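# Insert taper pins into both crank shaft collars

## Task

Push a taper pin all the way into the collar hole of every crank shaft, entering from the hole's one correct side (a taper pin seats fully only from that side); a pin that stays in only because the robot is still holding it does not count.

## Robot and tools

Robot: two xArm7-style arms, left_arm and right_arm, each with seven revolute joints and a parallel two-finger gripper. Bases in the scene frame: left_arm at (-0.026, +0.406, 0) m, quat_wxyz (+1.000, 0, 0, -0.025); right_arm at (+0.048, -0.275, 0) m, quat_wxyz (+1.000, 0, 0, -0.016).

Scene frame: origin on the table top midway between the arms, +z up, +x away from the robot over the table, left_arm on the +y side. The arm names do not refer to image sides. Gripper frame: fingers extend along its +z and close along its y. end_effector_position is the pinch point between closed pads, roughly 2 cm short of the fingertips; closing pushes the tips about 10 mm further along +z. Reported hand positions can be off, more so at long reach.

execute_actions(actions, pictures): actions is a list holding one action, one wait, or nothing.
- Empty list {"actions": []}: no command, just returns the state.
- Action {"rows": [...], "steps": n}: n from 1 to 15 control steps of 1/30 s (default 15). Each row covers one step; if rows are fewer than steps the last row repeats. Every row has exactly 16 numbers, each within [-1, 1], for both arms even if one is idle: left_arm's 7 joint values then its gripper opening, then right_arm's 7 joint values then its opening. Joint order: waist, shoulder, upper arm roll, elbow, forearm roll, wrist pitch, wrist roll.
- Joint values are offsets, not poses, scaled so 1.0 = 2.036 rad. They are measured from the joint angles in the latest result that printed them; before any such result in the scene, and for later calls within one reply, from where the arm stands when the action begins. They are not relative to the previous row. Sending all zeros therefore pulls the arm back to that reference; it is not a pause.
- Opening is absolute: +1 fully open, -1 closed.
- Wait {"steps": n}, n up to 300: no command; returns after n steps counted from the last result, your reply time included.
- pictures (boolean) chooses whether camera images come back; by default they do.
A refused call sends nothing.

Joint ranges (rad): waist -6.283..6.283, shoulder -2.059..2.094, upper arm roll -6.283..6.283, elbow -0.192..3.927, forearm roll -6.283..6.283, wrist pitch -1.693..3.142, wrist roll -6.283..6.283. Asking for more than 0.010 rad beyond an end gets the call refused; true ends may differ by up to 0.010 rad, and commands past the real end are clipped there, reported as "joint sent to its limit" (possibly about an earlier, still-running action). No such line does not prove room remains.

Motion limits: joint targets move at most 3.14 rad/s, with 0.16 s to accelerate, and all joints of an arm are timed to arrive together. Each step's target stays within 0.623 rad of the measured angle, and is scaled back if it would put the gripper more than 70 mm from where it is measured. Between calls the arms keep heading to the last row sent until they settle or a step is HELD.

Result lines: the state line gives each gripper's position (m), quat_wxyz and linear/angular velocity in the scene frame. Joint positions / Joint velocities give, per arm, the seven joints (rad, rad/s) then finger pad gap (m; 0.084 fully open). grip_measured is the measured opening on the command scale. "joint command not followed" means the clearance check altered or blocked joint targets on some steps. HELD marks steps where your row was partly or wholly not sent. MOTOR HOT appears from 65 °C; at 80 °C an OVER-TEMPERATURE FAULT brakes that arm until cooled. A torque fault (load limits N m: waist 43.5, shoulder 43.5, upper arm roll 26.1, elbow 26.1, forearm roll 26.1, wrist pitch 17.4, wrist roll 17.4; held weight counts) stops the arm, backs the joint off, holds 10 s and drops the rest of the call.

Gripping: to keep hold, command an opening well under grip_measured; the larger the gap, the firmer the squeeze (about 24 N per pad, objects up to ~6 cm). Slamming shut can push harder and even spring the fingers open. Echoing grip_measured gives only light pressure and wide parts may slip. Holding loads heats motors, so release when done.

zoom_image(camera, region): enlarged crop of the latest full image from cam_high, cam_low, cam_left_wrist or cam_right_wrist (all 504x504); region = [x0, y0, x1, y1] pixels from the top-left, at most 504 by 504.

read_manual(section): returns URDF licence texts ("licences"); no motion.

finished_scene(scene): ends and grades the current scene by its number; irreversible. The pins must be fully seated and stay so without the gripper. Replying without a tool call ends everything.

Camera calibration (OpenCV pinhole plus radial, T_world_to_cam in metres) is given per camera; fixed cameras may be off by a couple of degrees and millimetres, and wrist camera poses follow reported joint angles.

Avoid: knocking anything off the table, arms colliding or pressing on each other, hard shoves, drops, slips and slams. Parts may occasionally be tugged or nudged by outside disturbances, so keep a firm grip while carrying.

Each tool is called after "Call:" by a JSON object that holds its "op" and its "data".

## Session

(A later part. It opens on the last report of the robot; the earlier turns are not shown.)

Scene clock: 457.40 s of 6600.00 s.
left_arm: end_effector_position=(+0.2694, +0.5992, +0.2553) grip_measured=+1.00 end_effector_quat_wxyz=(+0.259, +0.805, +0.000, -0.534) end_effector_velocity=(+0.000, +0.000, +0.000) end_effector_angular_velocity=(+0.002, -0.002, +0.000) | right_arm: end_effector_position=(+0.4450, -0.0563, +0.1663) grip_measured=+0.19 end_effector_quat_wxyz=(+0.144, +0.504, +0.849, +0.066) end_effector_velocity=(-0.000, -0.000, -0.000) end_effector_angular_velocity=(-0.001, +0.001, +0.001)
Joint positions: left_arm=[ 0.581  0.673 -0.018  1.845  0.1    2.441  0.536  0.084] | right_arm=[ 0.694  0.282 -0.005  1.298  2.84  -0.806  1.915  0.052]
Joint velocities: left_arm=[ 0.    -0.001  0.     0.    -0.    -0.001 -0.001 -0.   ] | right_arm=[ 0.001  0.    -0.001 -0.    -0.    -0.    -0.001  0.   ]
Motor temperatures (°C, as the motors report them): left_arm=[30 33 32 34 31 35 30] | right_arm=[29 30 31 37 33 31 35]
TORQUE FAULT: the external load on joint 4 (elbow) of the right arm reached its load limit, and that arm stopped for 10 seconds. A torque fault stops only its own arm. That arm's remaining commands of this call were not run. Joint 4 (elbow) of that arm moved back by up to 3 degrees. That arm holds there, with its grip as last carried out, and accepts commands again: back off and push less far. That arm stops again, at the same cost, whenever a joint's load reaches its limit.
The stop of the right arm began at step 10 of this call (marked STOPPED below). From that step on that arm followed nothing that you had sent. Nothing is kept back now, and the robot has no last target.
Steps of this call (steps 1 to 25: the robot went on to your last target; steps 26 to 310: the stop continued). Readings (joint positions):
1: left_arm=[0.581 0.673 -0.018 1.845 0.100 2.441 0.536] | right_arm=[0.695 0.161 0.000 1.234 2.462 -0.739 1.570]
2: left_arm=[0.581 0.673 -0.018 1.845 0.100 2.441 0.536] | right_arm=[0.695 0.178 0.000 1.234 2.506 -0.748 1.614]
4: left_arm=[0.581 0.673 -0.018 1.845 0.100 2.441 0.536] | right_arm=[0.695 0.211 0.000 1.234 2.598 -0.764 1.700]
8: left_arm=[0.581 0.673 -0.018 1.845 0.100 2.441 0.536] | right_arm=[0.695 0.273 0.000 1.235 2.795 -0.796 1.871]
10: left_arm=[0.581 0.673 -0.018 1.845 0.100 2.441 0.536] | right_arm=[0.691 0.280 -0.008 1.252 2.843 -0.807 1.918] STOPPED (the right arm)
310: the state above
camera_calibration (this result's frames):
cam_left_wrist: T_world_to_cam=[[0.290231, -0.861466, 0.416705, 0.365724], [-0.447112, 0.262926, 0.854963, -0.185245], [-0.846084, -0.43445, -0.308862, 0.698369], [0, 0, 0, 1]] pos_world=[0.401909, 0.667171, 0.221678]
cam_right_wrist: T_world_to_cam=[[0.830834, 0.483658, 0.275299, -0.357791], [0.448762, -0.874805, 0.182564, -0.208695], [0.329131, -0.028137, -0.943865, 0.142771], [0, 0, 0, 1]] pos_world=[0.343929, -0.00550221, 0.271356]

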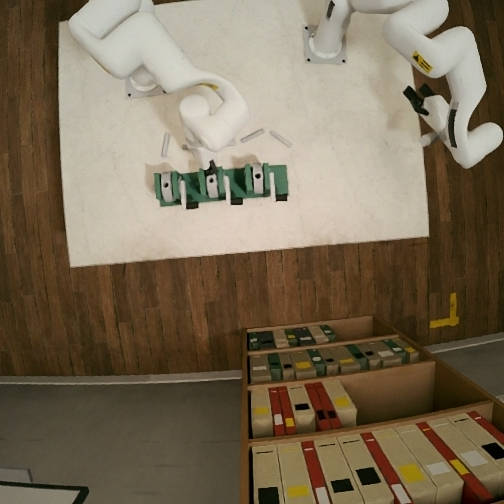

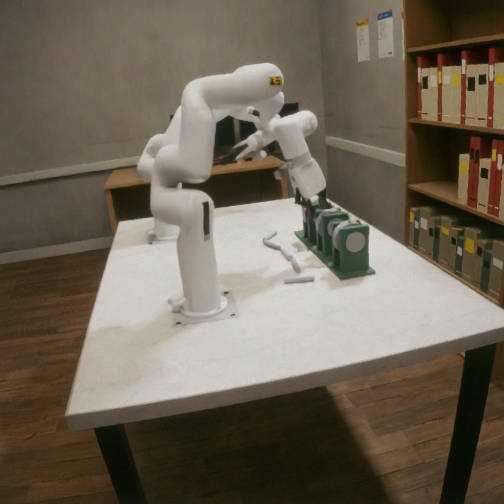

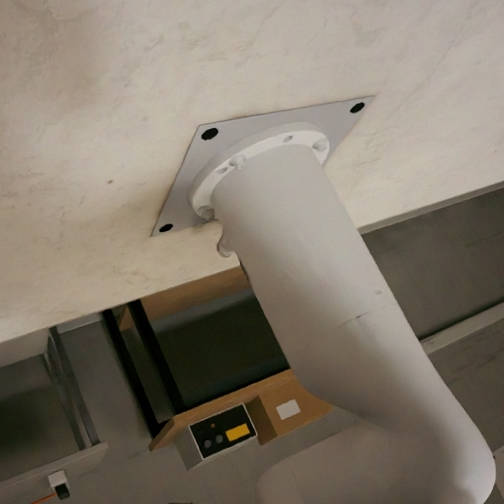

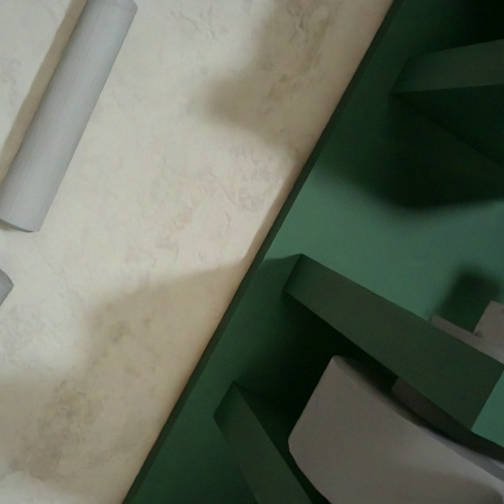

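Call:
{"op": "execute_actions", "data": {"actions": [{"rows": [[0,0,0,0,0,0,0,1, 0.0004,-0.0894,0.0025,-0.031,0.1481,-0.1591,0.1248,0.2]], "steps": 15}], "pictures": false}}

Call:
{"op": "execute_actions", "data": {"actions": [{"steps": 15}]}}

Scene clock: 465.47 s of 6600.00 s.
left_arm: end_effector_position=(+0.2694, +0.5992, +0.2553) grip_measured=+1.00 end_effector_quat_wxyz=(+0.259, +0.805, +0.000, -0.534) end_effector_velocity=(-0.000, -0.000, +0.001) end_effector_angular_velocity=(+0.001, -0.001, +0.000) | right_arm: end_effector_position=(+0.3272, -0.0595, +0.2251) grip_measured=+0.19 end_effector_quat_wxyz=(+0.004, +0.680, +0.733, +0.004) end_effector_velocity=(-0.035, -0.004, +0.008) end_effector_angular_velocity=(+0.003, +0.114, -0.111)
Joint positions: left_arm=[ 0.581  0.673 -0.018  1.845  0.1    2.441  0.536  0.084] | right_arm=[ 0.694  0.105  0.     1.236  3.133 -1.121  2.163  0.052]
Joint velocities: left_arm=[-0.    -0.002  0.    -0.001 -0.     0.    -0.     0.   ] | right_arm=[-0.003 -0.027 -0.002 -0.029  0.079 -0.086  0.071 -0.   ]
Motor temperatures (°C, as the motors report them): left_arm=[30 33 32 34 31 35 30] | right_arm=[29 30 31 37 33 31 35]
Steps of this call (steps 1 to 90: nothing new was sent; then 4.57 s passed at rest; steps 91 to 105: all 15 steps of this action). Readings (joint positions):
91: left_arm=[0.581 0.673 -0.018 1.845 0.100 2.441 0.536] | right_arm=[0.694 0.282 -0.005 1.298 2.840 -0.807 1.916]
92: left_arm=[0.581 0.673 -0.018 1.845 0.100 2.441 0.536] | right_arm=[0.694 0.280 -0.005 1.296 2.846 -0.813 1.921]
94: left_arm=[0.581 0.673 -0.018 1.845 0.100 2.441 0.536] | right_arm=[0.693 0.255 -0.004 1.285 2.891 -0.861 1.959]
98: left_arm=[0.581 0.673 -0.018 1.845 0.100 2.441 0.536] | right_arm=[0.694 0.165 -0.001 1.258 3.033 -1.013 2.078]
105: the state above

Scene clock: 465.97 s of 6600.00 s.
left_arm: end_effector_position=(+0.2694, +0.5992, +0.2553) grip_measured=+1.00 end_effector_quat_wxyz=(+0.259, +0.805, +0.000, -0.534) end_effector_velocity=(+0.000, +0.000, +0.000) end_effector_angular_velocity=(-0.000, +0.000, -0.000) | right_arm: end_effector_position=(+0.3240, -0.0594, +0.2268) grip_measured=+0.19 end_effector_quat_wxyz=(+0.000, +0.684, +0.730, +0.002) end_effector_velocity=(-0.000, +0.000, +0.000) end_effector_angular_velocity=(+0.001, -0.000, +0.000)
Joint positions: left_arm=[ 0.581  0.673 -0.018  1.845  0.1    2.441  0.536  0.084] | right_arm=[ 0.694  0.101  0.001  1.235  3.141 -1.13   2.169  0.052]
Joint velocities: left_arm=[ 0.  0. -0.  0.  0.  0.  0. -0.] | right_arm=[ 0.001 -0.001 -0.001 -0.001  0.     0.    -0.001 -0.   ]
Motor temperatures (°C, as the motors report them): left_arm=[30 34 32 34 31 35 30] | right_arm=[29 30 31 37 33 31 35]
Steps of this call (steps 1 to 15: the robot went on to your last target). Readings (joint positions):
1: left_arm=[0.581 0.673 -0.018 1.845 0.100 2.441 0.536] | right_arm=[0.694 0.104 0.000 1.235 3.136 -1.124 2.165]
2: left_arm=[0.581 0.673 -0.018 1.845 0.100 2.441 0.536] | right_arm=[0.694 0.103 0.000 1.235 3.137 -1.126 2.166]
4: left_arm=[0.581 0.673 -0.018 1.845 0.100 2.441 0.536] | right_arm=[0.694 0.102 0.000 1.235 3.139 -1.128 2.168]
8: left_arm=[0.581 0.673 -0.018 1.845 0.100 2.441 0.536] | right_arm=[0.694 0.101 0.000 1.235 3.141 -1.129 2.169]
15: the state above
All arms were judged still, so your last target was given up. Only a new action makes them travel on or press farther. Fingers that are still opening or closing keep moving.
camera_calibration (this result's frames):
cam_left_wrist: T_world_to_cam=[[0.290231, -0.861466, 0.416705, 0.365725], [-0.447112, 0.262926, 0.854963, -0.185245], [-0.846084, -0.43445, -0.308862, 0.698369], [0, 0, 0, 1]] pos_world=[0.401909, 0.667171, 0.221678]
cam_right_wrist: T_world_to_cam=[[0.997677, 0.0638515, 0.0237497, -0.294386], [0.0637901, -0.997958, 0.0033375, -0.0100228], [0.0239143, -0.00181475, -0.999712, 0.352719], [0, 0, 0, 1]] pos_world=[0.285907, 0.00943482, 0.359643]

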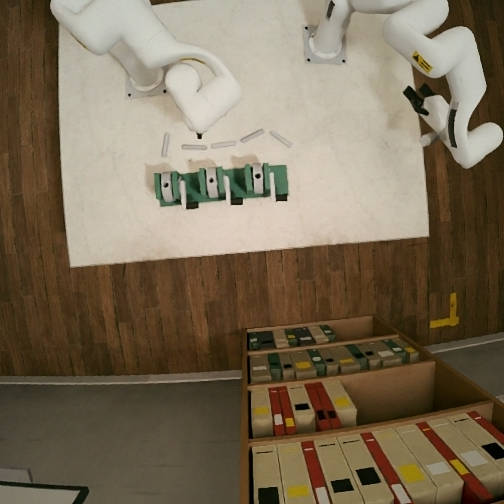

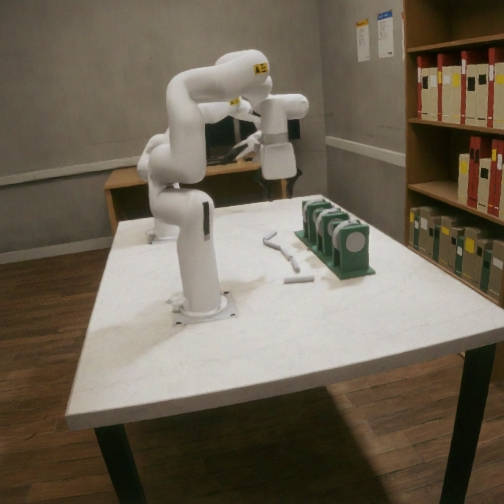

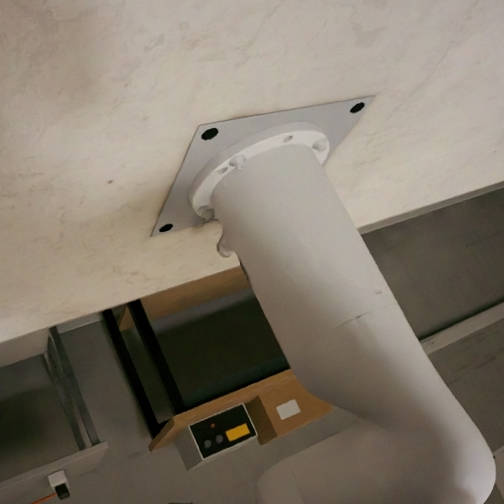

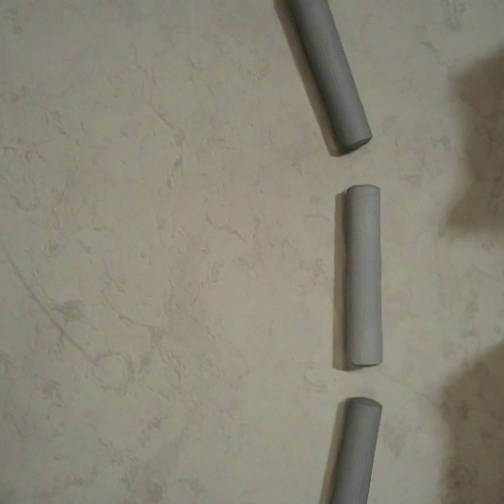

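Call:
{"op": "execute_actions", "data": {"actions": [{"rows": [[0,0,0,0,0,0,0,1, 0.0004,0.1389,0,0,0,0.1370,0,0.2]], "steps": 15}], "pictures": false}}

Call:
{"op": "execute_actions", "data": {"actions": [{"steps": 12}]}}

Scene clock: 472.50 s of 6600.00 s.
left_arm: end_effector_position=(+0.2694, +0.5992, +0.2553) grip_measured=+1.00 end_effector_quat_wxyz=(+0.259, +0.805, +0.000, -0.534) end_effector_velocity=(-0.000, -0.000, +0.001) end_effector_angular_velocity=(-0.001, +0.002, +0.000) | right_arm: end_effector_position=(+0.3557, -0.0342, +0.1033) grip_measured=+0.19 end_effector_quat_wxyz=(+0.000, +0.683, +0.730, -0.000) end_effector_velocity=(+0.021, +0.014, -0.013) end_effector_angular_velocity=(+0.041, -0.055, -0.003)
Joint positions: left_arm=[ 0.581  0.673 -0.018  1.845  0.1    2.441  0.536  0.084] | right_arm=[ 0.695  0.377  0.001  1.235  3.141 -0.858  2.169  0.052]
Joint velocities: left_arm=[ 0.    -0.001 -0.    -0.002  0.     0.002  0.    -0.   ] | right_arm=[ 0.     0.037 -0.004  0.03  -0.     0.075 -0.     0.   ]
Motor temperatures (°C, as the motors report them): left_arm=[30 34 32 34 31 35 30] | right_arm=[29 30 31 37 33 31 35]
Steps of this call (steps 1 to 90: nothing new was sent; then 3.03 s passed at rest; steps 91 to 105: all 15 steps of this action). Readings (joint positions):
91: left_arm=[0.581 0.673 -0.018 1.845 0.100 2.441 0.536] | right_arm=[0.694 0.101 0.001 1.235 3.141 -1.129 2.169]
92: left_arm=[0.581 0.673 -0.018 1.845 0.100 2.441 0.536] | right_arm=[0.694 0.105 0.001 1.236 3.141 -1.123 2.169]
94: left_arm=[0.581 0.673 -0.018 1.845 0.100 2.441 0.536] | right_arm=[0.695 0.146 0.000 1.240 3.141 -1.078 2.169]
98: left_arm=[0.581 0.673 -0.018 1.845 0.100 2.441 0.536] | right_arm=[0.695 0.282 0.001 1.234 3.141 -0.952 2.169]
105: the state above

Scene clock: 472.90 s of 6600.00 s.
left_arm: end_effector_position=(+0.2694, +0.5992, +0.2553) grip_measured=+1.00 end_effector_quat_wxyz=(+0.259, +0.805, +0.000, -0.534) end_effector_velocity=(+0.000, +0.000, +0.000) end_effector_angular_velocity=(+0.000, -0.003, -0.000) | right_arm: end_effector_position=(+0.3563, -0.0337, +0.1004) grip_measured=+0.19 end_effector_quat_wxyz=(+0.000, +0.683, +0.730, +0.000) end_effector_velocity=(-0.000, -0.001, -0.002) end_effector_angular_velocity=(-0.002, +0.002, -0.002)
Joint positions: left_arm=[ 0.581  0.673 -0.018  1.845  0.1    2.441  0.536  0.084] | right_arm=[ 0.695  0.383  0.001  1.235  3.141 -0.851  2.169  0.052]
Joint velocities: left_arm=[ 0.    -0.001  0.     0.001 -0.    -0.001  0.001  0.   ] | right_arm=[ 0.     0.004 -0.    -0.001 -0.     0.002  0.002  0.   ]
Motor temperatures (°C, as the motors report them): left_arm=[30 34 32 34 31 35 30] | right_arm=[29 30 31 36 33 31 35]
Steps of this call (steps 1 to 12: the robot went on to your last target). Readings (joint positions):
1: left_arm=[0.581 0.673 -0.018 1.845 0.100 2.441 0.536] | right_arm=[0.695 0.378 0.000 1.235 3.141 -0.856 2.169]
2: left_arm=[0.581 0.673 -0.018 1.845 0.100 2.441 0.536] | right_arm=[0.695 0.379 0.000 1.236 3.141 -0.855 2.169]
4: left_arm=[0.581 0.673 -0.018 1.845 0.100 2.441 0.536] | right_arm=[0.695 0.380 0.000 1.236 3.141 -0.853 2.169]
8: left_arm=[0.581 0.673 -0.018 1.845 0.100 2.441 0.536] | right_arm=[0.695 0.382 0.001 1.235 3.141 -0.851 2.169]
12: the state above
camera_calibration (this result's frames):
cam_left_wrist: T_world_to_cam=[[0.290231, -0.861466, 0.416705, 0.365725], [-0.447112, 0.262926, 0.854963, -0.185245], [-0.846084, -0.43445, -0.308862, 0.698369], [0, 0, 0, 1]] pos_world=[0.401909, 0.667172, 0.221678]
cam_right_wrist: T_world_to_cam=[[0.997682, 0.0647596, 0.0208986, -0.324965], [0.0646679, -0.997894, 0.00503285, 0.0135099], [0.0211805, -0.00366971, -0.999769, 0.226605], [0, 0, 0, 1]] pos_world=[0.318538, 0.0353576, 0.233276]

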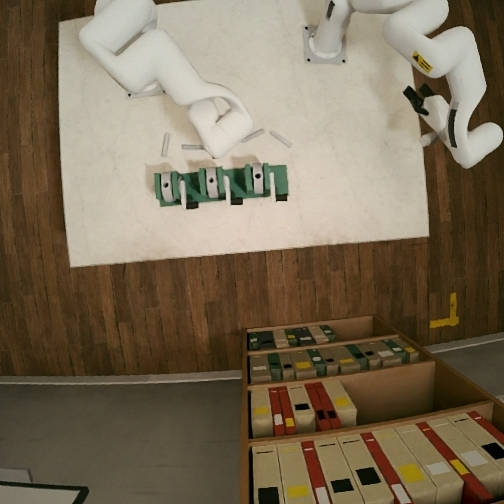

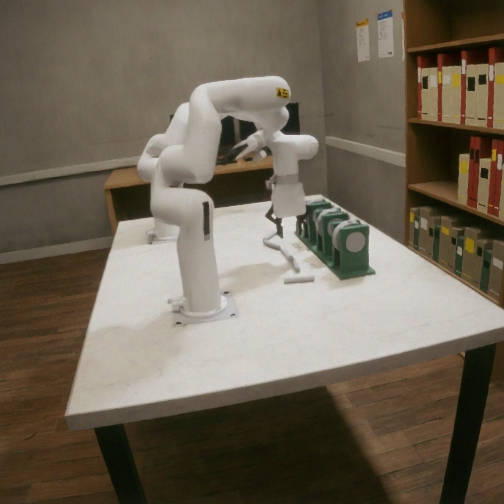

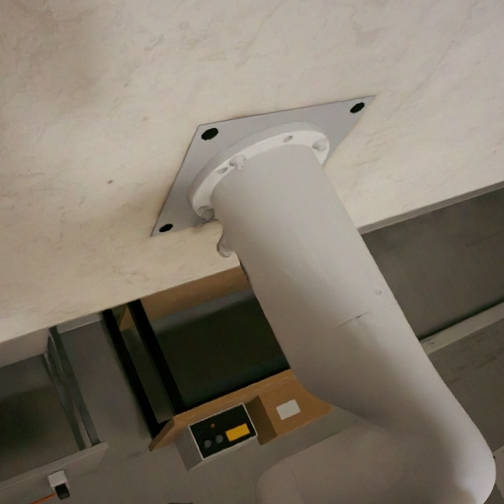

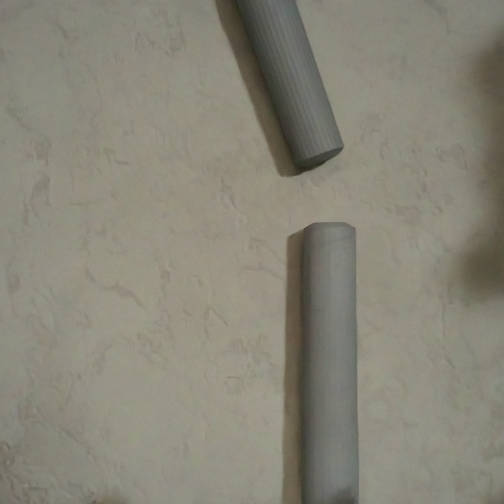

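Call:
{"op": "execute_actions", "data": {"actions": [{"rows": [[0,0,0,0,0,0,0,1, 0,0.0715,0,-0.0167,0,0.0882,0,0.2]], "steps": 15}], "pictures": false}}

Call:
{"op": "execute_actions", "data": {"actions": [{"steps": 12}]}}

Scene clock: 483.63 s of 6600.00 s.
left_arm: end_effector_position=(+0.2694, +0.5992, +0.2553) grip_measured=+1.00 end_effector_quat_wxyz=(+0.259, +0.805, +0.000, -0.534) end_effector_velocity=(-0.000, +0.000, -0.000) end_effector_angular_velocity=(-0.002, +0.001, -0.000) | right_arm: end_effector_position=(+0.3570, -0.0332, +0.0238) grip_measured=+0.19 end_effector_quat_wxyz=(+0.000, +0.683, +0.730, +0.001) end_effector_velocity=(-0.001, -0.002, -0.010) end_effector_angular_velocity=(-0.000, +0.001, -0.001)
Joint positions: left_arm=[ 0.581  0.673 -0.018  1.845  0.1    2.441  0.536  0.084] | right_arm=[ 0.695  0.526  0.     1.202  3.141 -0.674  2.169  0.052]
Joint velocities: left_arm=[-0.     0.001  0.     0.     0.    -0.     0.001 -0.   ] | right_arm=[-0.001  0.016 -0.    -0.007  0.001  0.023 -0.001  0.   ]
Motor temperatures (°C, as the motors report them): left_arm=[30 34 32 34 31 35 30] | right_arm=[29 30 31 36 33 31 35]
Steps of this call (steps 1 to 15: the robot went on to your last target; steps 16 to 90: nothing new was sent; then 7.23 s passed at rest; steps 91 to 105: all 15 steps of this action). Readings (joint positions):
91: left_arm=[0.581 0.673 -0.018 1.845 0.100 2.441 0.536] | right_arm=[0.695 0.384 0.001 1.235 3.141 -0.850 2.169]
92: left_arm=[0.581 0.673 -0.018 1.845 0.100 2.441 0.536] | right_arm=[0.695 0.387 0.001 1.234 3.141 -0.844 2.169]
94: left_arm=[0.581 0.673 -0.018 1.845 0.100 2.441 0.536] | right_arm=[0.695 0.420 0.000 1.230 3.141 -0.797 2.169]
98: left_arm=[0.581 0.673 -0.018 1.845 0.100 2.441 0.536] | right_arm=[0.695 0.513 0.001 1.200 3.141 -0.699 2.169]
105: the state above

Scene clock: 484.03 s of 6600.00 s.
left_arm: end_effector_position=(+0.2694, +0.5992, +0.2553) grip_measured=+1.00 end_effector_quat_wxyz=(+0.259, +0.805, +0.000, -0.534) end_effector_velocity=(+0.000, +0.000, +0.001) end_effector_angular_velocity=(+0.002, -0.002, -0.000) | right_arm: end_effector_position=(+0.3565, -0.0335, +0.0225) grip_measured=+0.19 end_effector_quat_wxyz=(+0.000, +0.683, +0.730, +0.001) end_effector_velocity=(-0.001, +0.001, -0.001) end_effector_angular_velocity=(-0.000, +0.003, +0.002)
Joint positions: left_arm=[ 0.581  0.673 -0.018  1.845  0.1    2.441  0.536  0.084] | right_arm=[ 0.695  0.528  0.001  1.201  3.141 -0.672  2.169  0.052]
Joint velocities: left_arm=[ 0.    -0.002 -0.     0.001  0.001  0.001  0.    -0.   ] | right_arm=[-0.     0.003  0.002  0.001  0.001 -0.    -0.001 -0.   ]
Motor temperatures (°C, as the motors report them): left_arm=[30 34 32 34 31 35 30] | right_arm=[29 30 31 36 33 31 35]
Steps of this call (steps 1 to 12: the robot went on to your last target). Readings (joint positions):
1: left_arm=[0.581 0.673 -0.018 1.845 0.100 2.441 0.536] | right_arm=[0.695 0.526 0.000 1.202 3.141 -0.673 2.169]
2: left_arm=[0.581 0.673 -0.018 1.845 0.100 2.441 0.536] | right_arm=[0.695 0.527 0.001 1.202 3.141 -0.673 2.169]
4: left_arm=[0.581 0.673 -0.018 1.845 0.100 2.441 0.536] | right_arm=[0.695 0.527 0.001 1.201 3.141 -0.672 2.169]
8: left_arm=[0.581 0.673 -0.018 1.845 0.100 2.441 0.536] | right_arm=[0.695 0.528 0.001 1.201 3.141 -0.672 2.169]
12: the state above
camera_calibration (this result's frames):
cam_left_wrist: T_world_to_cam=[[0.290231, -0.861466, 0.416705, 0.365724], [-0.447111, 0.262926, 0.854963, -0.185245], [-0.846084, -0.43445, -0.308862, 0.698369], [0, 0, 0, 1]] pos_world=[0.401909, 0.667172, 0.221678]
cam_right_wrist: T_world_to_cam=[[0.997679, 0.0647714, 0.0210194, -0.323449], [0.0646843, -0.997894, 0.00479939, 0.0140114], [0.021286, -0.00342863, -0.999768, 0.148638], [0, 0, 0, 1]] pos_world=[0.318628, 0.0354417, 0.155335]

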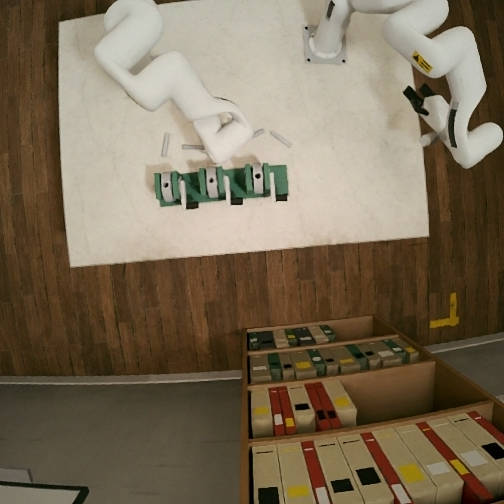

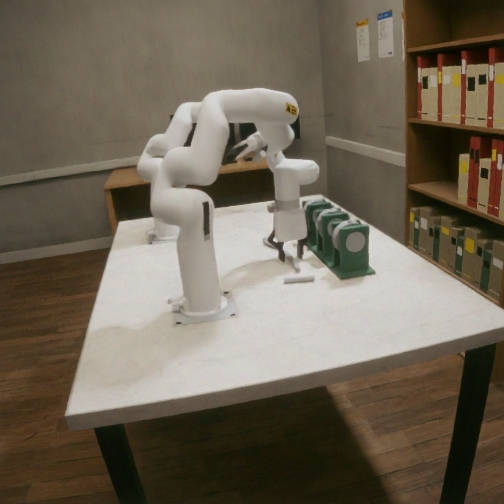

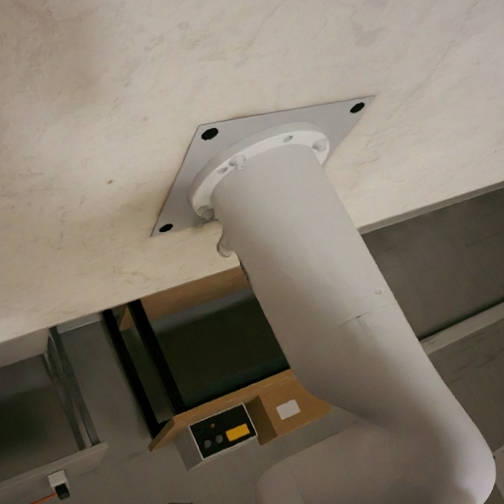

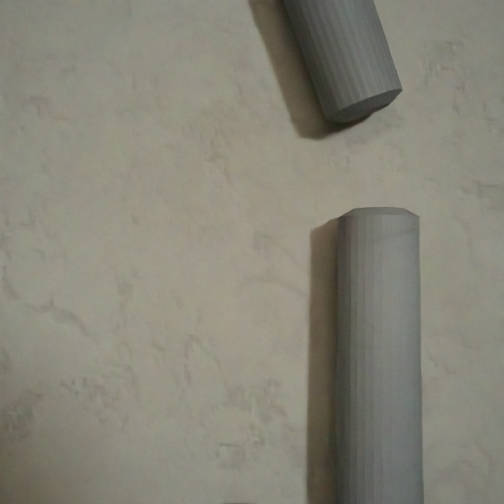

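Stripes are just faceting. Close.

Call:
{"op": "execute_actions", "data": {"actions": [{"rows": [[0,0,0,0,0,0,0,1, 0,0,0,0,0,0,0,-0.5],[0,0,0,0,0,0,0,1, 0,0,0,0,0,0,0,-0.5],[0,0,0,0,0,0,0,1, 0,0,0,0,0,0,0,-0.5],[0,0,0,0,0,0,0,1, 0,0,0,0,0,0,0,-0.5],[0,0,0,0,0,0,0,1, 0,0,0,0,0,0,0,-0.5],[0,0,0,0,0,0,0,1, 0,0,0,0,0,0,0,-0.5],[0,0,0,0,0,0,0,1, 0,0,0,0,0,0,0,-1]], "steps": 15}]}}

Scene clock: 488.33 s of 6600.00 s.
left_arm: end_effector_position=(+0.2694, +0.5992, +0.2553) grip_measured=+1.00 end_effector_quat_wxyz=(+0.259, +0.805, +0.000, -0.534) end_effector_velocity=(-0.000, -0.000, +0.000) end_effector_angular_velocity=(+0.000, +0.002, +0.000) | right_arm: end_effector_position=(+0.3572, -0.0330, +0.0235) grip_measured=-0.61 end_effector_quat_wxyz=(+0.000, +0.683, +0.730, +0.002) end_effector_velocity=(-0.000, -0.002, -0.001) end_effector_angular_velocity=(-0.003, +0.003, -0.003)
Joint positions: left_arm=[ 0.581  0.673 -0.018  1.845  0.1    2.441  0.536  0.084] | right_arm=[ 0.695  0.526  0.001  1.202  3.141 -0.672  2.169  0.017]
Joint velocities: left_arm=[ 0.    -0.001 -0.    -0.001  0.     0.001 -0.001  0.   ] | right_arm=[-0.     0.002 -0.002 -0.001  0.001 -0.001 -0.     0.   ]
Motor temperatures (°C, as the motors report them): left_arm=[30 34 32 34 31 35 30] | right_arm=[29 30 31 36 33 31 35]
Steps of this call (steps 1 to 15: the robot went on to your last target; steps 16 to 90: nothing new was sent; then 0.80 s passed at rest; steps 91 to 105: all 15 steps of this action). Readings (joint positions):
91: left_arm=[0.581 0.673 -0.018 1.845 0.100 2.441 0.536] | right_arm=[0.695 0.528 0.001 1.201 3.141 -0.671 2.169]
92: left_arm=[0.581 0.673 -0.018 1.845 0.100 2.441 0.536] | right_arm=[0.695 0.528 0.000 1.201 3.141 -0.672 2.169]
94: left_arm=[0.581 0.673 -0.018 1.845 0.100 2.441 0.536] | right_arm=[0.695 0.527 0.000 1.203 3.141 -0.672 2.169]
98: left_arm=[0.581 0.673 -0.018 1.845 0.100 2.441 0.536] | right_arm=[0.695 0.526 0.001 1.203 3.141 -0.672 2.169]
105: the state above
camera_calibration (this result's frames):
cam_left_wrist: T_world_to_cam=[[0.290231, -0.861466, 0.416705, 0.365725], [-0.447111, 0.262926, 0.854963, -0.185245], [-0.846084, -0.43445, -0.308862, 0.698369], [0, 0, 0, 1]] pos_world=[0.401909, 0.667172, 0.221678]
cam_right_wrist: T_world_to_cam=[[0.997635, 0.0647537, 0.0230481, -0.324261], [0.0646922, -0.997899, 0.00340427, 0.0145633], [0.0232202, -0.00190518, -0.999729, 0.14899], [0, 0, 0, 1]] pos_world=[0.319092, 0.0358137, 0.156374]

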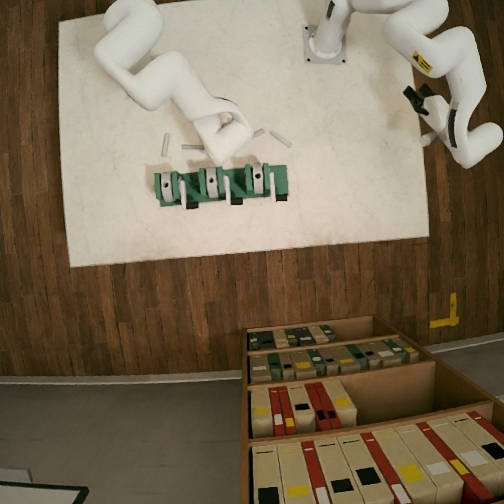

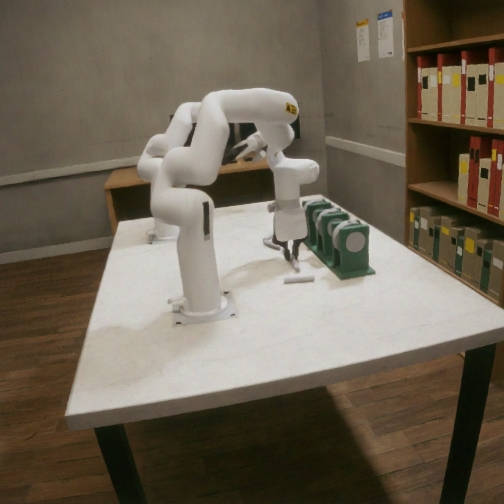

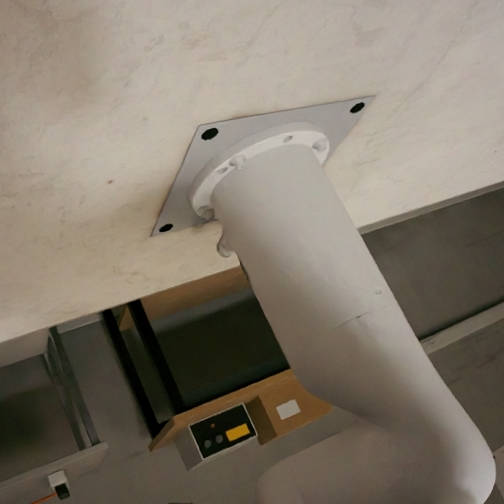

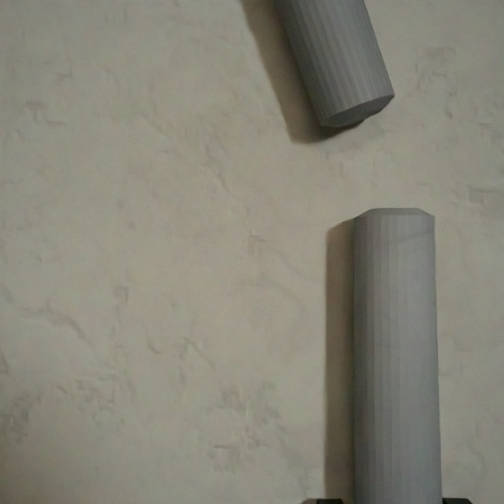

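Call:
{"op": "execute_actions", "data": {"actions": [{"rows": [[0,0,0,0,0,0,0,1, 0,-0.0702,0,0.0162,0,-0.0879,0,-1],[0,0,0,0,0,0,0,1, 0,-0.0702,0,0.0162,0,-0.0879,0,-1],[0,0,0,0,0,0,0,1, 0,-0.0702,0,0.0162,0,-0.0879,0,-1],[0,0,0,0,0,0,0,1, 0,-0.0702,0,0.0162,0,-0.0879,0,-1],[0,0,0,0,0,0,0,1, 0,-0.0702,0,0.0162,0,-0.0879,0,-1],[0,0,0,0,0,0,0,1, 0,-0.0702,0,0.0162,0,-0.0879,0,-1],[0,0,0,0,0,0,0,1, 0,-0.0702,0,0.0162,0,-0.0879,0,-1],[0,0,0,0,0,0,0,1, 0,-0.0702,0,0.0162,0,-0.0879,0,-1],[0,0,0,0,0,0,0,1, 0,-0.0702,0,0.0162,0,-0.0879,0,-1],[0,0,0,0,0,0,0,1, -0.0889,-0.3566,0,-0.0992,0,-0.2593,-0.99,-1]], "steps": 15}], "pictures": false}}

Call:
{"op": "execute_actions", "data": {"actions": [{"steps": 25}]}}

Scene clock: 516.33 s of 6600.00 s.
left_arm: end_effector_position=(+0.2694, +0.5992, +0.2553) grip_measured=+1.00 end_effector_quat_wxyz=(+0.259, +0.805, +0.000, -0.534) end_effector_velocity=(+0.000, +0.000, +0.000) end_effector_angular_velocity=(+0.001, -0.001, -0.000) | right_arm: end_effector_position=(+0.3470, -0.0582, +0.1354) grip_measured=-0.61 end_effector_quat_wxyz=(-0.001, +0.646, +0.764, -0.004) end_effector_velocity=(-0.045, -0.222, +0.393) end_effector_angular_velocity=(+0.062, -0.101, +0.886)
Joint positions: left_arm=[ 0.581  0.673 -0.018  1.845  0.1    2.441  0.536  0.084] | right_arm=[ 0.658  0.27   0.001  1.18   3.141 -0.918  2.031  0.017]
Joint velocities: left_arm=[-0.    -0.001 -0.     0.     0.001 -0.    -0.     0.   ] | right_arm=[-0.366 -1.17  -0.042 -0.379 -0.007 -0.673 -1.287  0.   ]
Motor temperatures (°C, as the motors report them): left_arm=[30 34 32 35 31 35 30] | right_arm=[29 30 31 34 33 30 35]
Steps of this call (steps 1 to 15: the robot went on to your last target; steps 16 to 90: nothing new was sent; then 24.50 s passed at rest; steps 91 to 105: all 15 steps of this action). Readings (joint positions):
91: left_arm=[0.581 0.673 -0.018 1.845 0.100 2.441 0.536] | right_arm=[0.695 0.527 0.001 1.201 3.141 -0.672 2.169]
92: left_arm=[0.581 0.673 -0.018 1.845 0.100 2.441 0.536] | right_arm=[0.695 0.525 0.001 1.200 3.141 -0.676 2.169]
94: left_arm=[0.581 0.673 -0.018 1.845 0.100 2.441 0.536] | right_arm=[0.695 0.499 0.001 1.196 3.141 -0.722 2.169]
98: left_arm=[0.581 0.673 -0.018 1.845 0.100 2.441 0.536] | right_arm=[0.695 0.406 0.000 1.230 3.141 -0.821 2.169]
105: the state above

Scene clock: 517.17 s of 6600.00 s.
left_arm: end_effector_position=(+0.2694, +0.5992, +0.2553) grip_measured=+1.00 end_effector_quat_wxyz=(+0.259, +0.805, +0.000, -0.534) end_effector_velocity=(+0.000, +0.000, +0.000) end_effector_angular_velocity=(+0.000, -0.001, -0.000) | right_arm: end_effector_position=(+0.2828, -0.1516, +0.2607) grip_measured=-0.61 end_effector_quat_wxyz=(-0.000, -0.145, +0.989, -0.000) end_effector_velocity=(-0.002, -0.002, +0.003) end_effector_angular_velocity=(+0.002, -0.002, +0.443)
Joint positions: left_arm=[ 0.581  0.673 -0.018  1.845  0.1    2.441  0.536  0.084] | right_arm=[ 0.515 -0.198  0.001  1.001  3.141 -1.199  0.193  0.017]
Joint velocities: left_arm=[-0.    -0.     0.     0.001  0.     0.     0.001  0.   ] | right_arm=[-0.003 -0.013  0.001 -0.004  0.    -0.007 -0.445  0.   ]
Motor temperatures (°C, as the motors report them): left_arm=[30 34 32 35 31 35 30] | right_arm=[29 30 31 34 33 30 35]
Steps of this call (steps 1 to 25: the robot went on to your last target). Readings (joint positions):
1: left_arm=[0.581 0.673 -0.018 1.845 0.100 2.441 0.536] | right_arm=[0.646 0.232 0.000 1.168 3.141 -0.940 1.987]
2: left_arm=[0.581 0.673 -0.018 1.845 0.100 2.441 0.536] | right_arm=[0.634 0.195 -0.000 1.154 3.141 -0.962 1.939]
4: left_arm=[0.581 0.673 -0.018 1.845 0.100 2.441 0.536] | right_arm=[0.612 0.123 -0.000 1.126 3.141 -1.005 1.834]
8: left_arm=[0.581 0.673 -0.018 1.845 0.100 2.441 0.536] | right_arm=[0.571 -0.014 0.000 1.073 3.141 -1.088 1.564]
25: the state above
camera_calibration (this result's frames):
cam_left_wrist: T_world_to_cam=[[0.290231, -0.861466, 0.416705, 0.365725], [-0.447111, 0.262926, 0.854963, -0.185245], [-0.846084, -0.43445, -0.308862, 0.698369], [0, 0, 0, 1]] pos_world=[0.401909, 0.667172, 0.221678]
cam_right_wrist: T_world_to_cam=[[-0.285359, 0.958226, 0.0193184, 0.25141], [0.95842, 0.285325, 0.00454559, -0.15835], [-0.00115632, 0.0198123, -0.999803, 0.397857], [0, 0, 0, 1]] pos_world=[0.223968, -0.203608, 0.393641]

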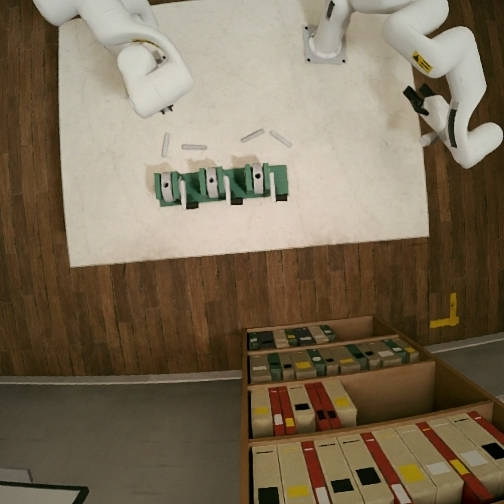

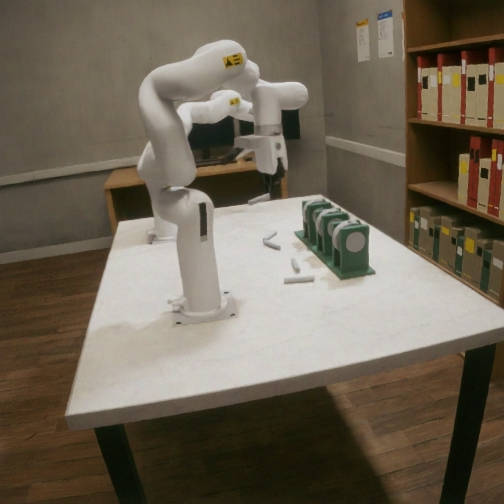

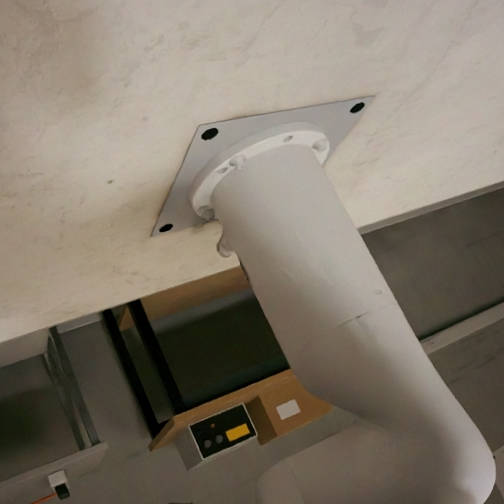

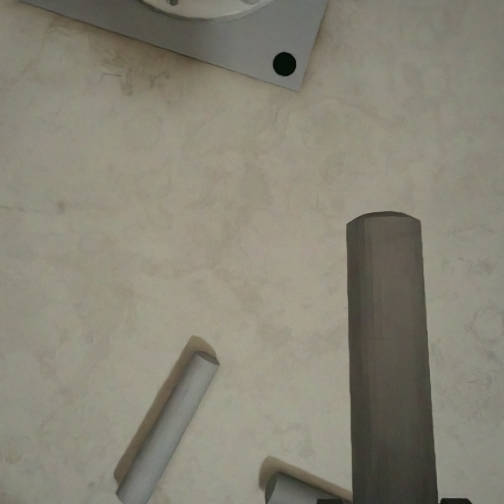

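Call:
{"op": "execute_actions", "data": {"actions": [{"rows": [[0,0,0,0,0,0,0,1, 0,0,0,0,0,0.7711,-0.0948,-1]], "steps": 15}], "pictures": false}}

Call:
{"op": "execute_actions", "data": {"actions": [{"steps": 15}], "pictures": false}}

Scene clock: 526.87 s of 6600.00 s.
left_arm: end_effector_position=(+0.2694, +0.5992, +0.2553) grip_measured=+1.00 end_effector_quat_wxyz=(+0.259, +0.805, +0.000, -0.534) end_effector_velocity=(+0.000, -0.000, +0.000) end_effector_angular_velocity=(+0.001, -0.000, +0.000) | right_arm: end_effector_position=(+0.4412, -0.0684, +0.2702) grip_measured=-0.61 end_effector_quat_wxyz=(+0.329, -0.207, +0.917, +0.088) end_effector_velocity=(+0.381, +0.200, +0.182) end_effector_angular_velocity=(+0.747, -1.614, +0.108)
Joint positions: left_arm=[ 0.581  0.673 -0.018  1.845  0.1    2.441  0.536  0.084] | right_arm=[ 0.515 -0.198  0.001  1.     3.141 -0.503  0.04   0.017]
Joint velocities: left_arm=[ 0.    -0.    -0.     0.001 -0.     0.001 -0.001  0.   ] | right_arm=[ 0.     0.001 -0.001  0.001 -0.     1.777 -0.141  0.   ]
Motor temperatures (°C, as the motors report them): left_arm=[30 34 32 35 31 35 30] | right_arm=[29 30 31 35 33 30 35]
Steps of this call (steps 1 to 30: the robot went on to your last target; steps 31 to 90: nothing new was sent; then 6.20 s passed at rest; steps 91 to 105: all 15 steps of this action). Readings (joint positions):
91: left_arm=[0.581 0.673 -0.018 1.845 0.100 2.441 0.536] | right_arm=[0.514 -0.200 0.001 1.000 3.141 -1.199 0.154]
92: left_arm=[0.581 0.673 -0.018 1.845 0.100 2.441 0.536] | right_arm=[0.514 -0.200 0.001 1.000 3.141 -1.193 0.152]
94: left_arm=[0.581 0.673 -0.018 1.845 0.100 2.441 0.536] | right_arm=[0.514 -0.200 0.001 1.000 3.141 -1.143 0.140]
98: left_arm=[0.581 0.673 -0.018 1.845 0.100 2.441 0.536] | right_arm=[0.514 -0.199 0.001 1.000 3.141 -0.920 0.091]
105: the state above

Scene clock: 527.37 s of 6600.00 s.
left_arm: end_effector_position=(+0.2694, +0.5992, +0.2553) grip_measured=+1.00 end_effector_quat_wxyz=(+0.259, +0.805, +0.000, -0.534) end_effector_velocity=(+0.000, -0.000, +0.001) end_effector_angular_velocity=(-0.000, -0.001, +0.000) | right_arm: end_effector_position=(+0.5691, -0.0009, +0.4241) grip_measured=-0.61 end_effector_quat_wxyz=(+0.669, -0.173, +0.704, +0.166) end_effector_velocity=(+0.047, +0.025, +0.152) end_effector_angular_velocity=(+0.263, -0.546, +0.001)
Joint positions: left_arm=[ 0.581  0.673 -0.018  1.845  0.1    2.441  0.536  0.084] | right_arm=[ 0.515 -0.198  0.001  1.002  3.141  0.319  0.002  0.017]
Joint velocities: left_arm=[-0.    -0.002  0.     0.001 -0.     0.001  0.001  0.   ] | right_arm=[-0.    -0.005 -0.     0.003  0.     0.598 -0.021  0.   ]
Motor temperatures (°C, as the motors report them): left_arm=[30 34 32 35 31 35 30] | right_arm=[29 30 31 35 33 30 35]
Steps of this call (steps 1 to 15: the robot went on to your last target). Readings (joint positions):
1: left_arm=[0.581 0.673 -0.018 1.845 0.100 2.441 0.536] | right_arm=[0.515 -0.198 0.001 1.000 3.141 -0.443 0.036]
2: left_arm=[0.581 0.673 -0.018 1.845 0.100 2.441 0.536] | right_arm=[0.515 -0.198 0.001 1.000 3.141 -0.383 0.032]
4: left_arm=[0.581 0.673 -0.018 1.845 0.100 2.441 0.536] | right_arm=[0.515 -0.198 0.001 1.000 3.141 -0.264 0.025]
8: left_arm=[0.581 0.673 -0.018 1.845 0.100 2.441 0.536] | right_arm=[0.515 -0.197 0.001 1.000 3.141 -0.026 0.015]
15: the state above

Call:
{"op": "execute_actions", "data": {"actions": [{"rows": [[0,0,0,0,0,0,0,1, -0.0004,-0.0107,0,-0.3139,0,0.3287,-0.001,-1]], "steps": 15}], "pictures": false}}

Call:
{"op": "execute_actions", "data": {"actions": [{"steps": 15}]}}

Scene clock: 535.17 s of 6600.00 s.
left_arm: end_effector_position=(+0.2694, +0.5992, +0.2553) grip_measured=+1.00 end_effector_quat_wxyz=(+0.259, +0.805, +0.000, -0.534) end_effector_velocity=(-0.000, +0.000, +0.000) end_effector_angular_velocity=(+0.001, -0.000, +0.000) | right_arm: end_effector_position=(+0.5084, -0.0332, +0.2756) grip_measured=-0.61 end_effector_quat_wxyz=(+0.686, -0.170, +0.687, +0.169) end_effector_velocity=(-0.235, -0.123, -0.332) end_effector_angular_velocity=(-0.005, +0.005, +0.000)
Joint positions: left_arm=[ 0.581  0.673 -0.018  1.845  0.1    2.441  0.536  0.084] | right_arm=[ 0.514 -0.215  0.001  0.483  3.141  0.871  0.     0.017]
Joint velocities: left_arm=[ 0.    -0.001  0.    -0.     0.    -0.    -0.    -0.   ] | right_arm=[-0.001 -0.047  0.001 -1.226 -0.001  1.172 -0.002  0.   ]
Motor temperatures (°C, as the motors report them): left_arm=[30 34 32 35 31 35 30] | right_arm=[29 30 31 36 33 31 35]
Steps of this call (steps 1 to 30: the robot went on to your last target; steps 31 to 90: nothing new was sent; then 4.30 s passed at rest; steps 91 to 105: all 15 steps of this action). Readings (joint positions):
91: left_arm=[0.581 0.673 -0.018 1.845 0.100 2.441 0.536] | right_arm=[0.515 -0.198 0.001 1.000 3.141 0.371 0.000]
92: left_arm=[0.581 0.673 -0.018 1.845 0.100 2.441 0.536] | right_arm=[0.515 -0.198 0.001 0.995 3.141 0.378 0.000]
94: left_arm=[0.581 0.673 -0.018 1.845 0.100 2.441 0.536] | right_arm=[0.515 -0.203 0.001 0.951 3.141 0.429 0.000]
98: left_arm=[0.581 0.673 -0.018 1.845 0.100 2.441 0.536] | right_arm=[0.515 -0.205 0.001 0.778 3.141 0.586 0.000]
105: the state above

Scene clock: 535.67 s of 6600.00 s.
left_arm: end_effector_position=(+0.2694, +0.5992, +0.2553) grip_measured=+1.00 end_effector_quat_wxyz=(+0.259, +0.805, +0.000, -0.534) end_effector_velocity=(+0.000, +0.000, +0.001) end_effector_angular_velocity=(+0.001, -0.001, -0.000) | right_arm: end_effector_position=(+0.4845, -0.0458, +0.2461) grip_measured=-0.61 end_effector_quat_wxyz=(+0.687, -0.169, +0.686, +0.170) end_effector_velocity=(-0.003, -0.001, -0.004) end_effector_angular_velocity=(-0.003, +0.006, +0.000)
Joint positions: left_arm=[ 0.581  0.673 -0.018  1.845  0.1    2.441  0.536  0.084] | right_arm=[ 0.514 -0.22   0.001  0.365  3.141  0.988  0.     0.017]
Joint velocities: left_arm=[-0.    -0.001 -0.     0.001  0.     0.001 -0.    -0.   ] | right_arm=[ 0.001  0.001  0.    -0.01   0.001  0.003  0.     0.   ]
Motor temperatures (°C, as the motors report them): left_arm=[30 34 32 35 31 35 30] | right_arm=[29 30 31 36 33 31 35]
Steps of this call (steps 1 to 15: the robot went on to your last target). Readings (joint positions):
1: left_arm=[0.581 0.673 -0.018 1.845 0.100 2.441 0.536] | right_arm=[0.514 -0.216 0.001 0.445 3.141 0.906 0.000]
2: left_arm=[0.581 0.673 -0.018 1.845 0.100 2.441 0.536] | right_arm=[0.514 -0.217 0.001 0.415 3.141 0.932 0.000]
4: left_arm=[0.581 0.673 -0.018 1.845 0.100 2.441 0.536] | right_arm=[0.514 -0.218 0.001 0.385 3.141 0.961 0.000]
8: left_arm=[0.581 0.673 -0.018 1.845 0.100 2.441 0.536] | right_arm=[0.514 -0.221 0.001 0.372 3.141 0.983 0.000]
15: the state above
camera_calibration (this result's frames):
cam_left_wrist: T_world_to_cam=[[0.290231, -0.861466, 0.416705, 0.365725], [-0.447111, 0.262926, 0.854963, -0.185245], [-0.846084, -0.43445, -0.308862, 0.698369], [0, 0, 0, 1]] pos_world=[0.401909, 0.667171, 0.221678]
cam_right_wrist: T_world_to_cam=[[-0.482676, 0.875798, 0.00130996, 0.304108], [-0.00593229, -0.00476513, 0.999971, -0.172812], [0.875779, 0.482654, 0.0074955, -0.270137], [0, 0, 0, 1]] pos_world=[0.382341, -0.136777, 0.174434]

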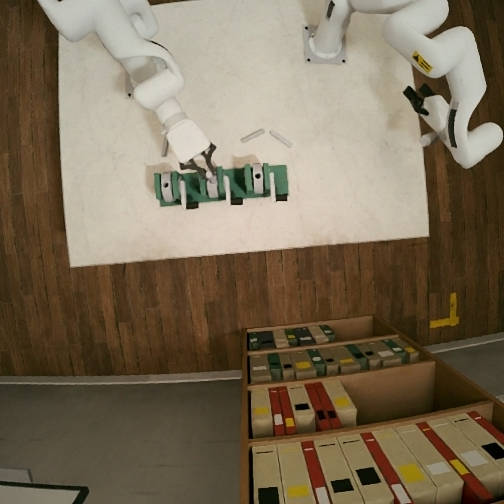

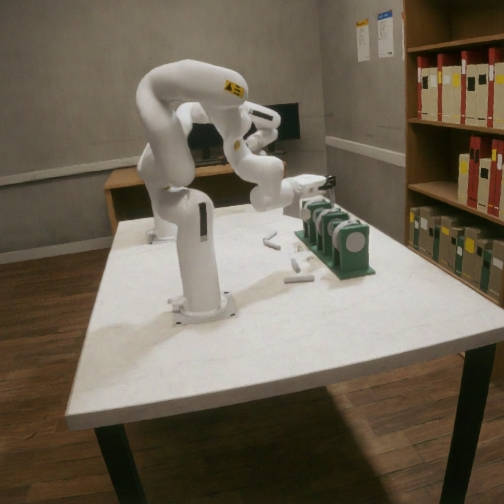

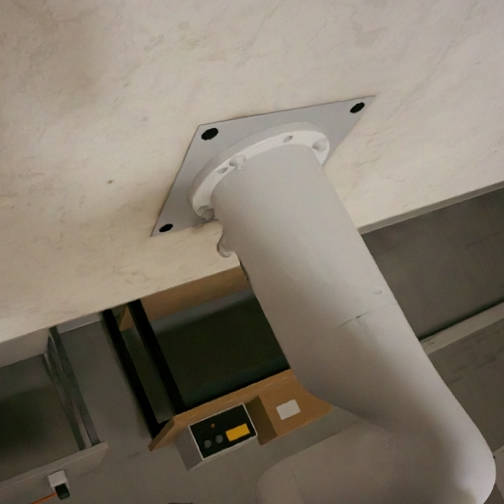

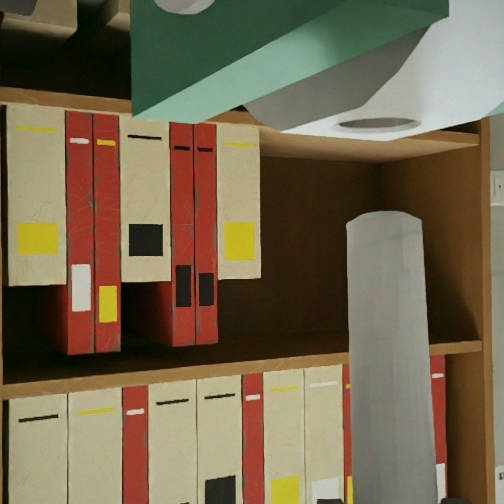

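Call:
{"op": "zoom_image", "data": {"camera": "cam_low", "region": [270, 160, 370, 250]}}

Call:
{"op": "zoom_image", "data": {"camera": "cam_high", "region": [170, 130, 260, 210]}}

Region (270, 160, 370, 250) of cam_low's 504x504 image, scaled by 5.040, with more detail than that image has; it fills the top 454 rows of this view, and the rest is white.

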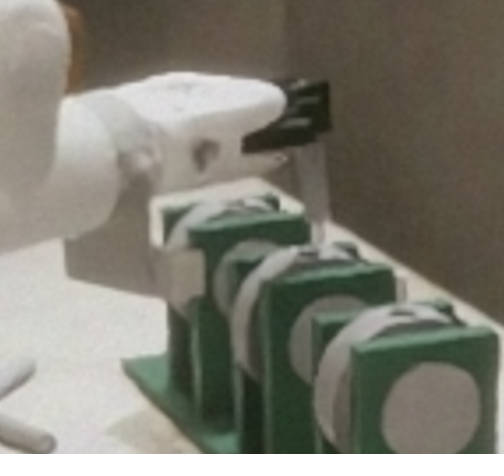

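Region (170, 130, 260, 210) of cam_high's 504x504 image, scaled by 5.600, with more detail than that image has.

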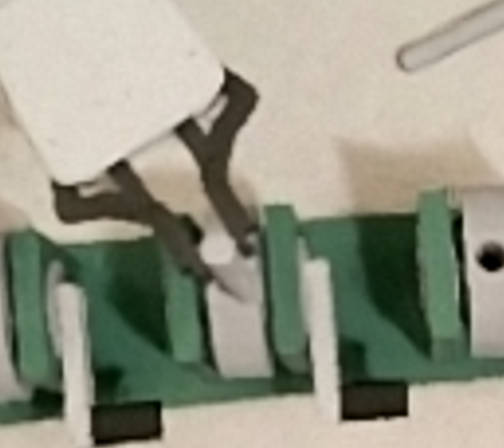

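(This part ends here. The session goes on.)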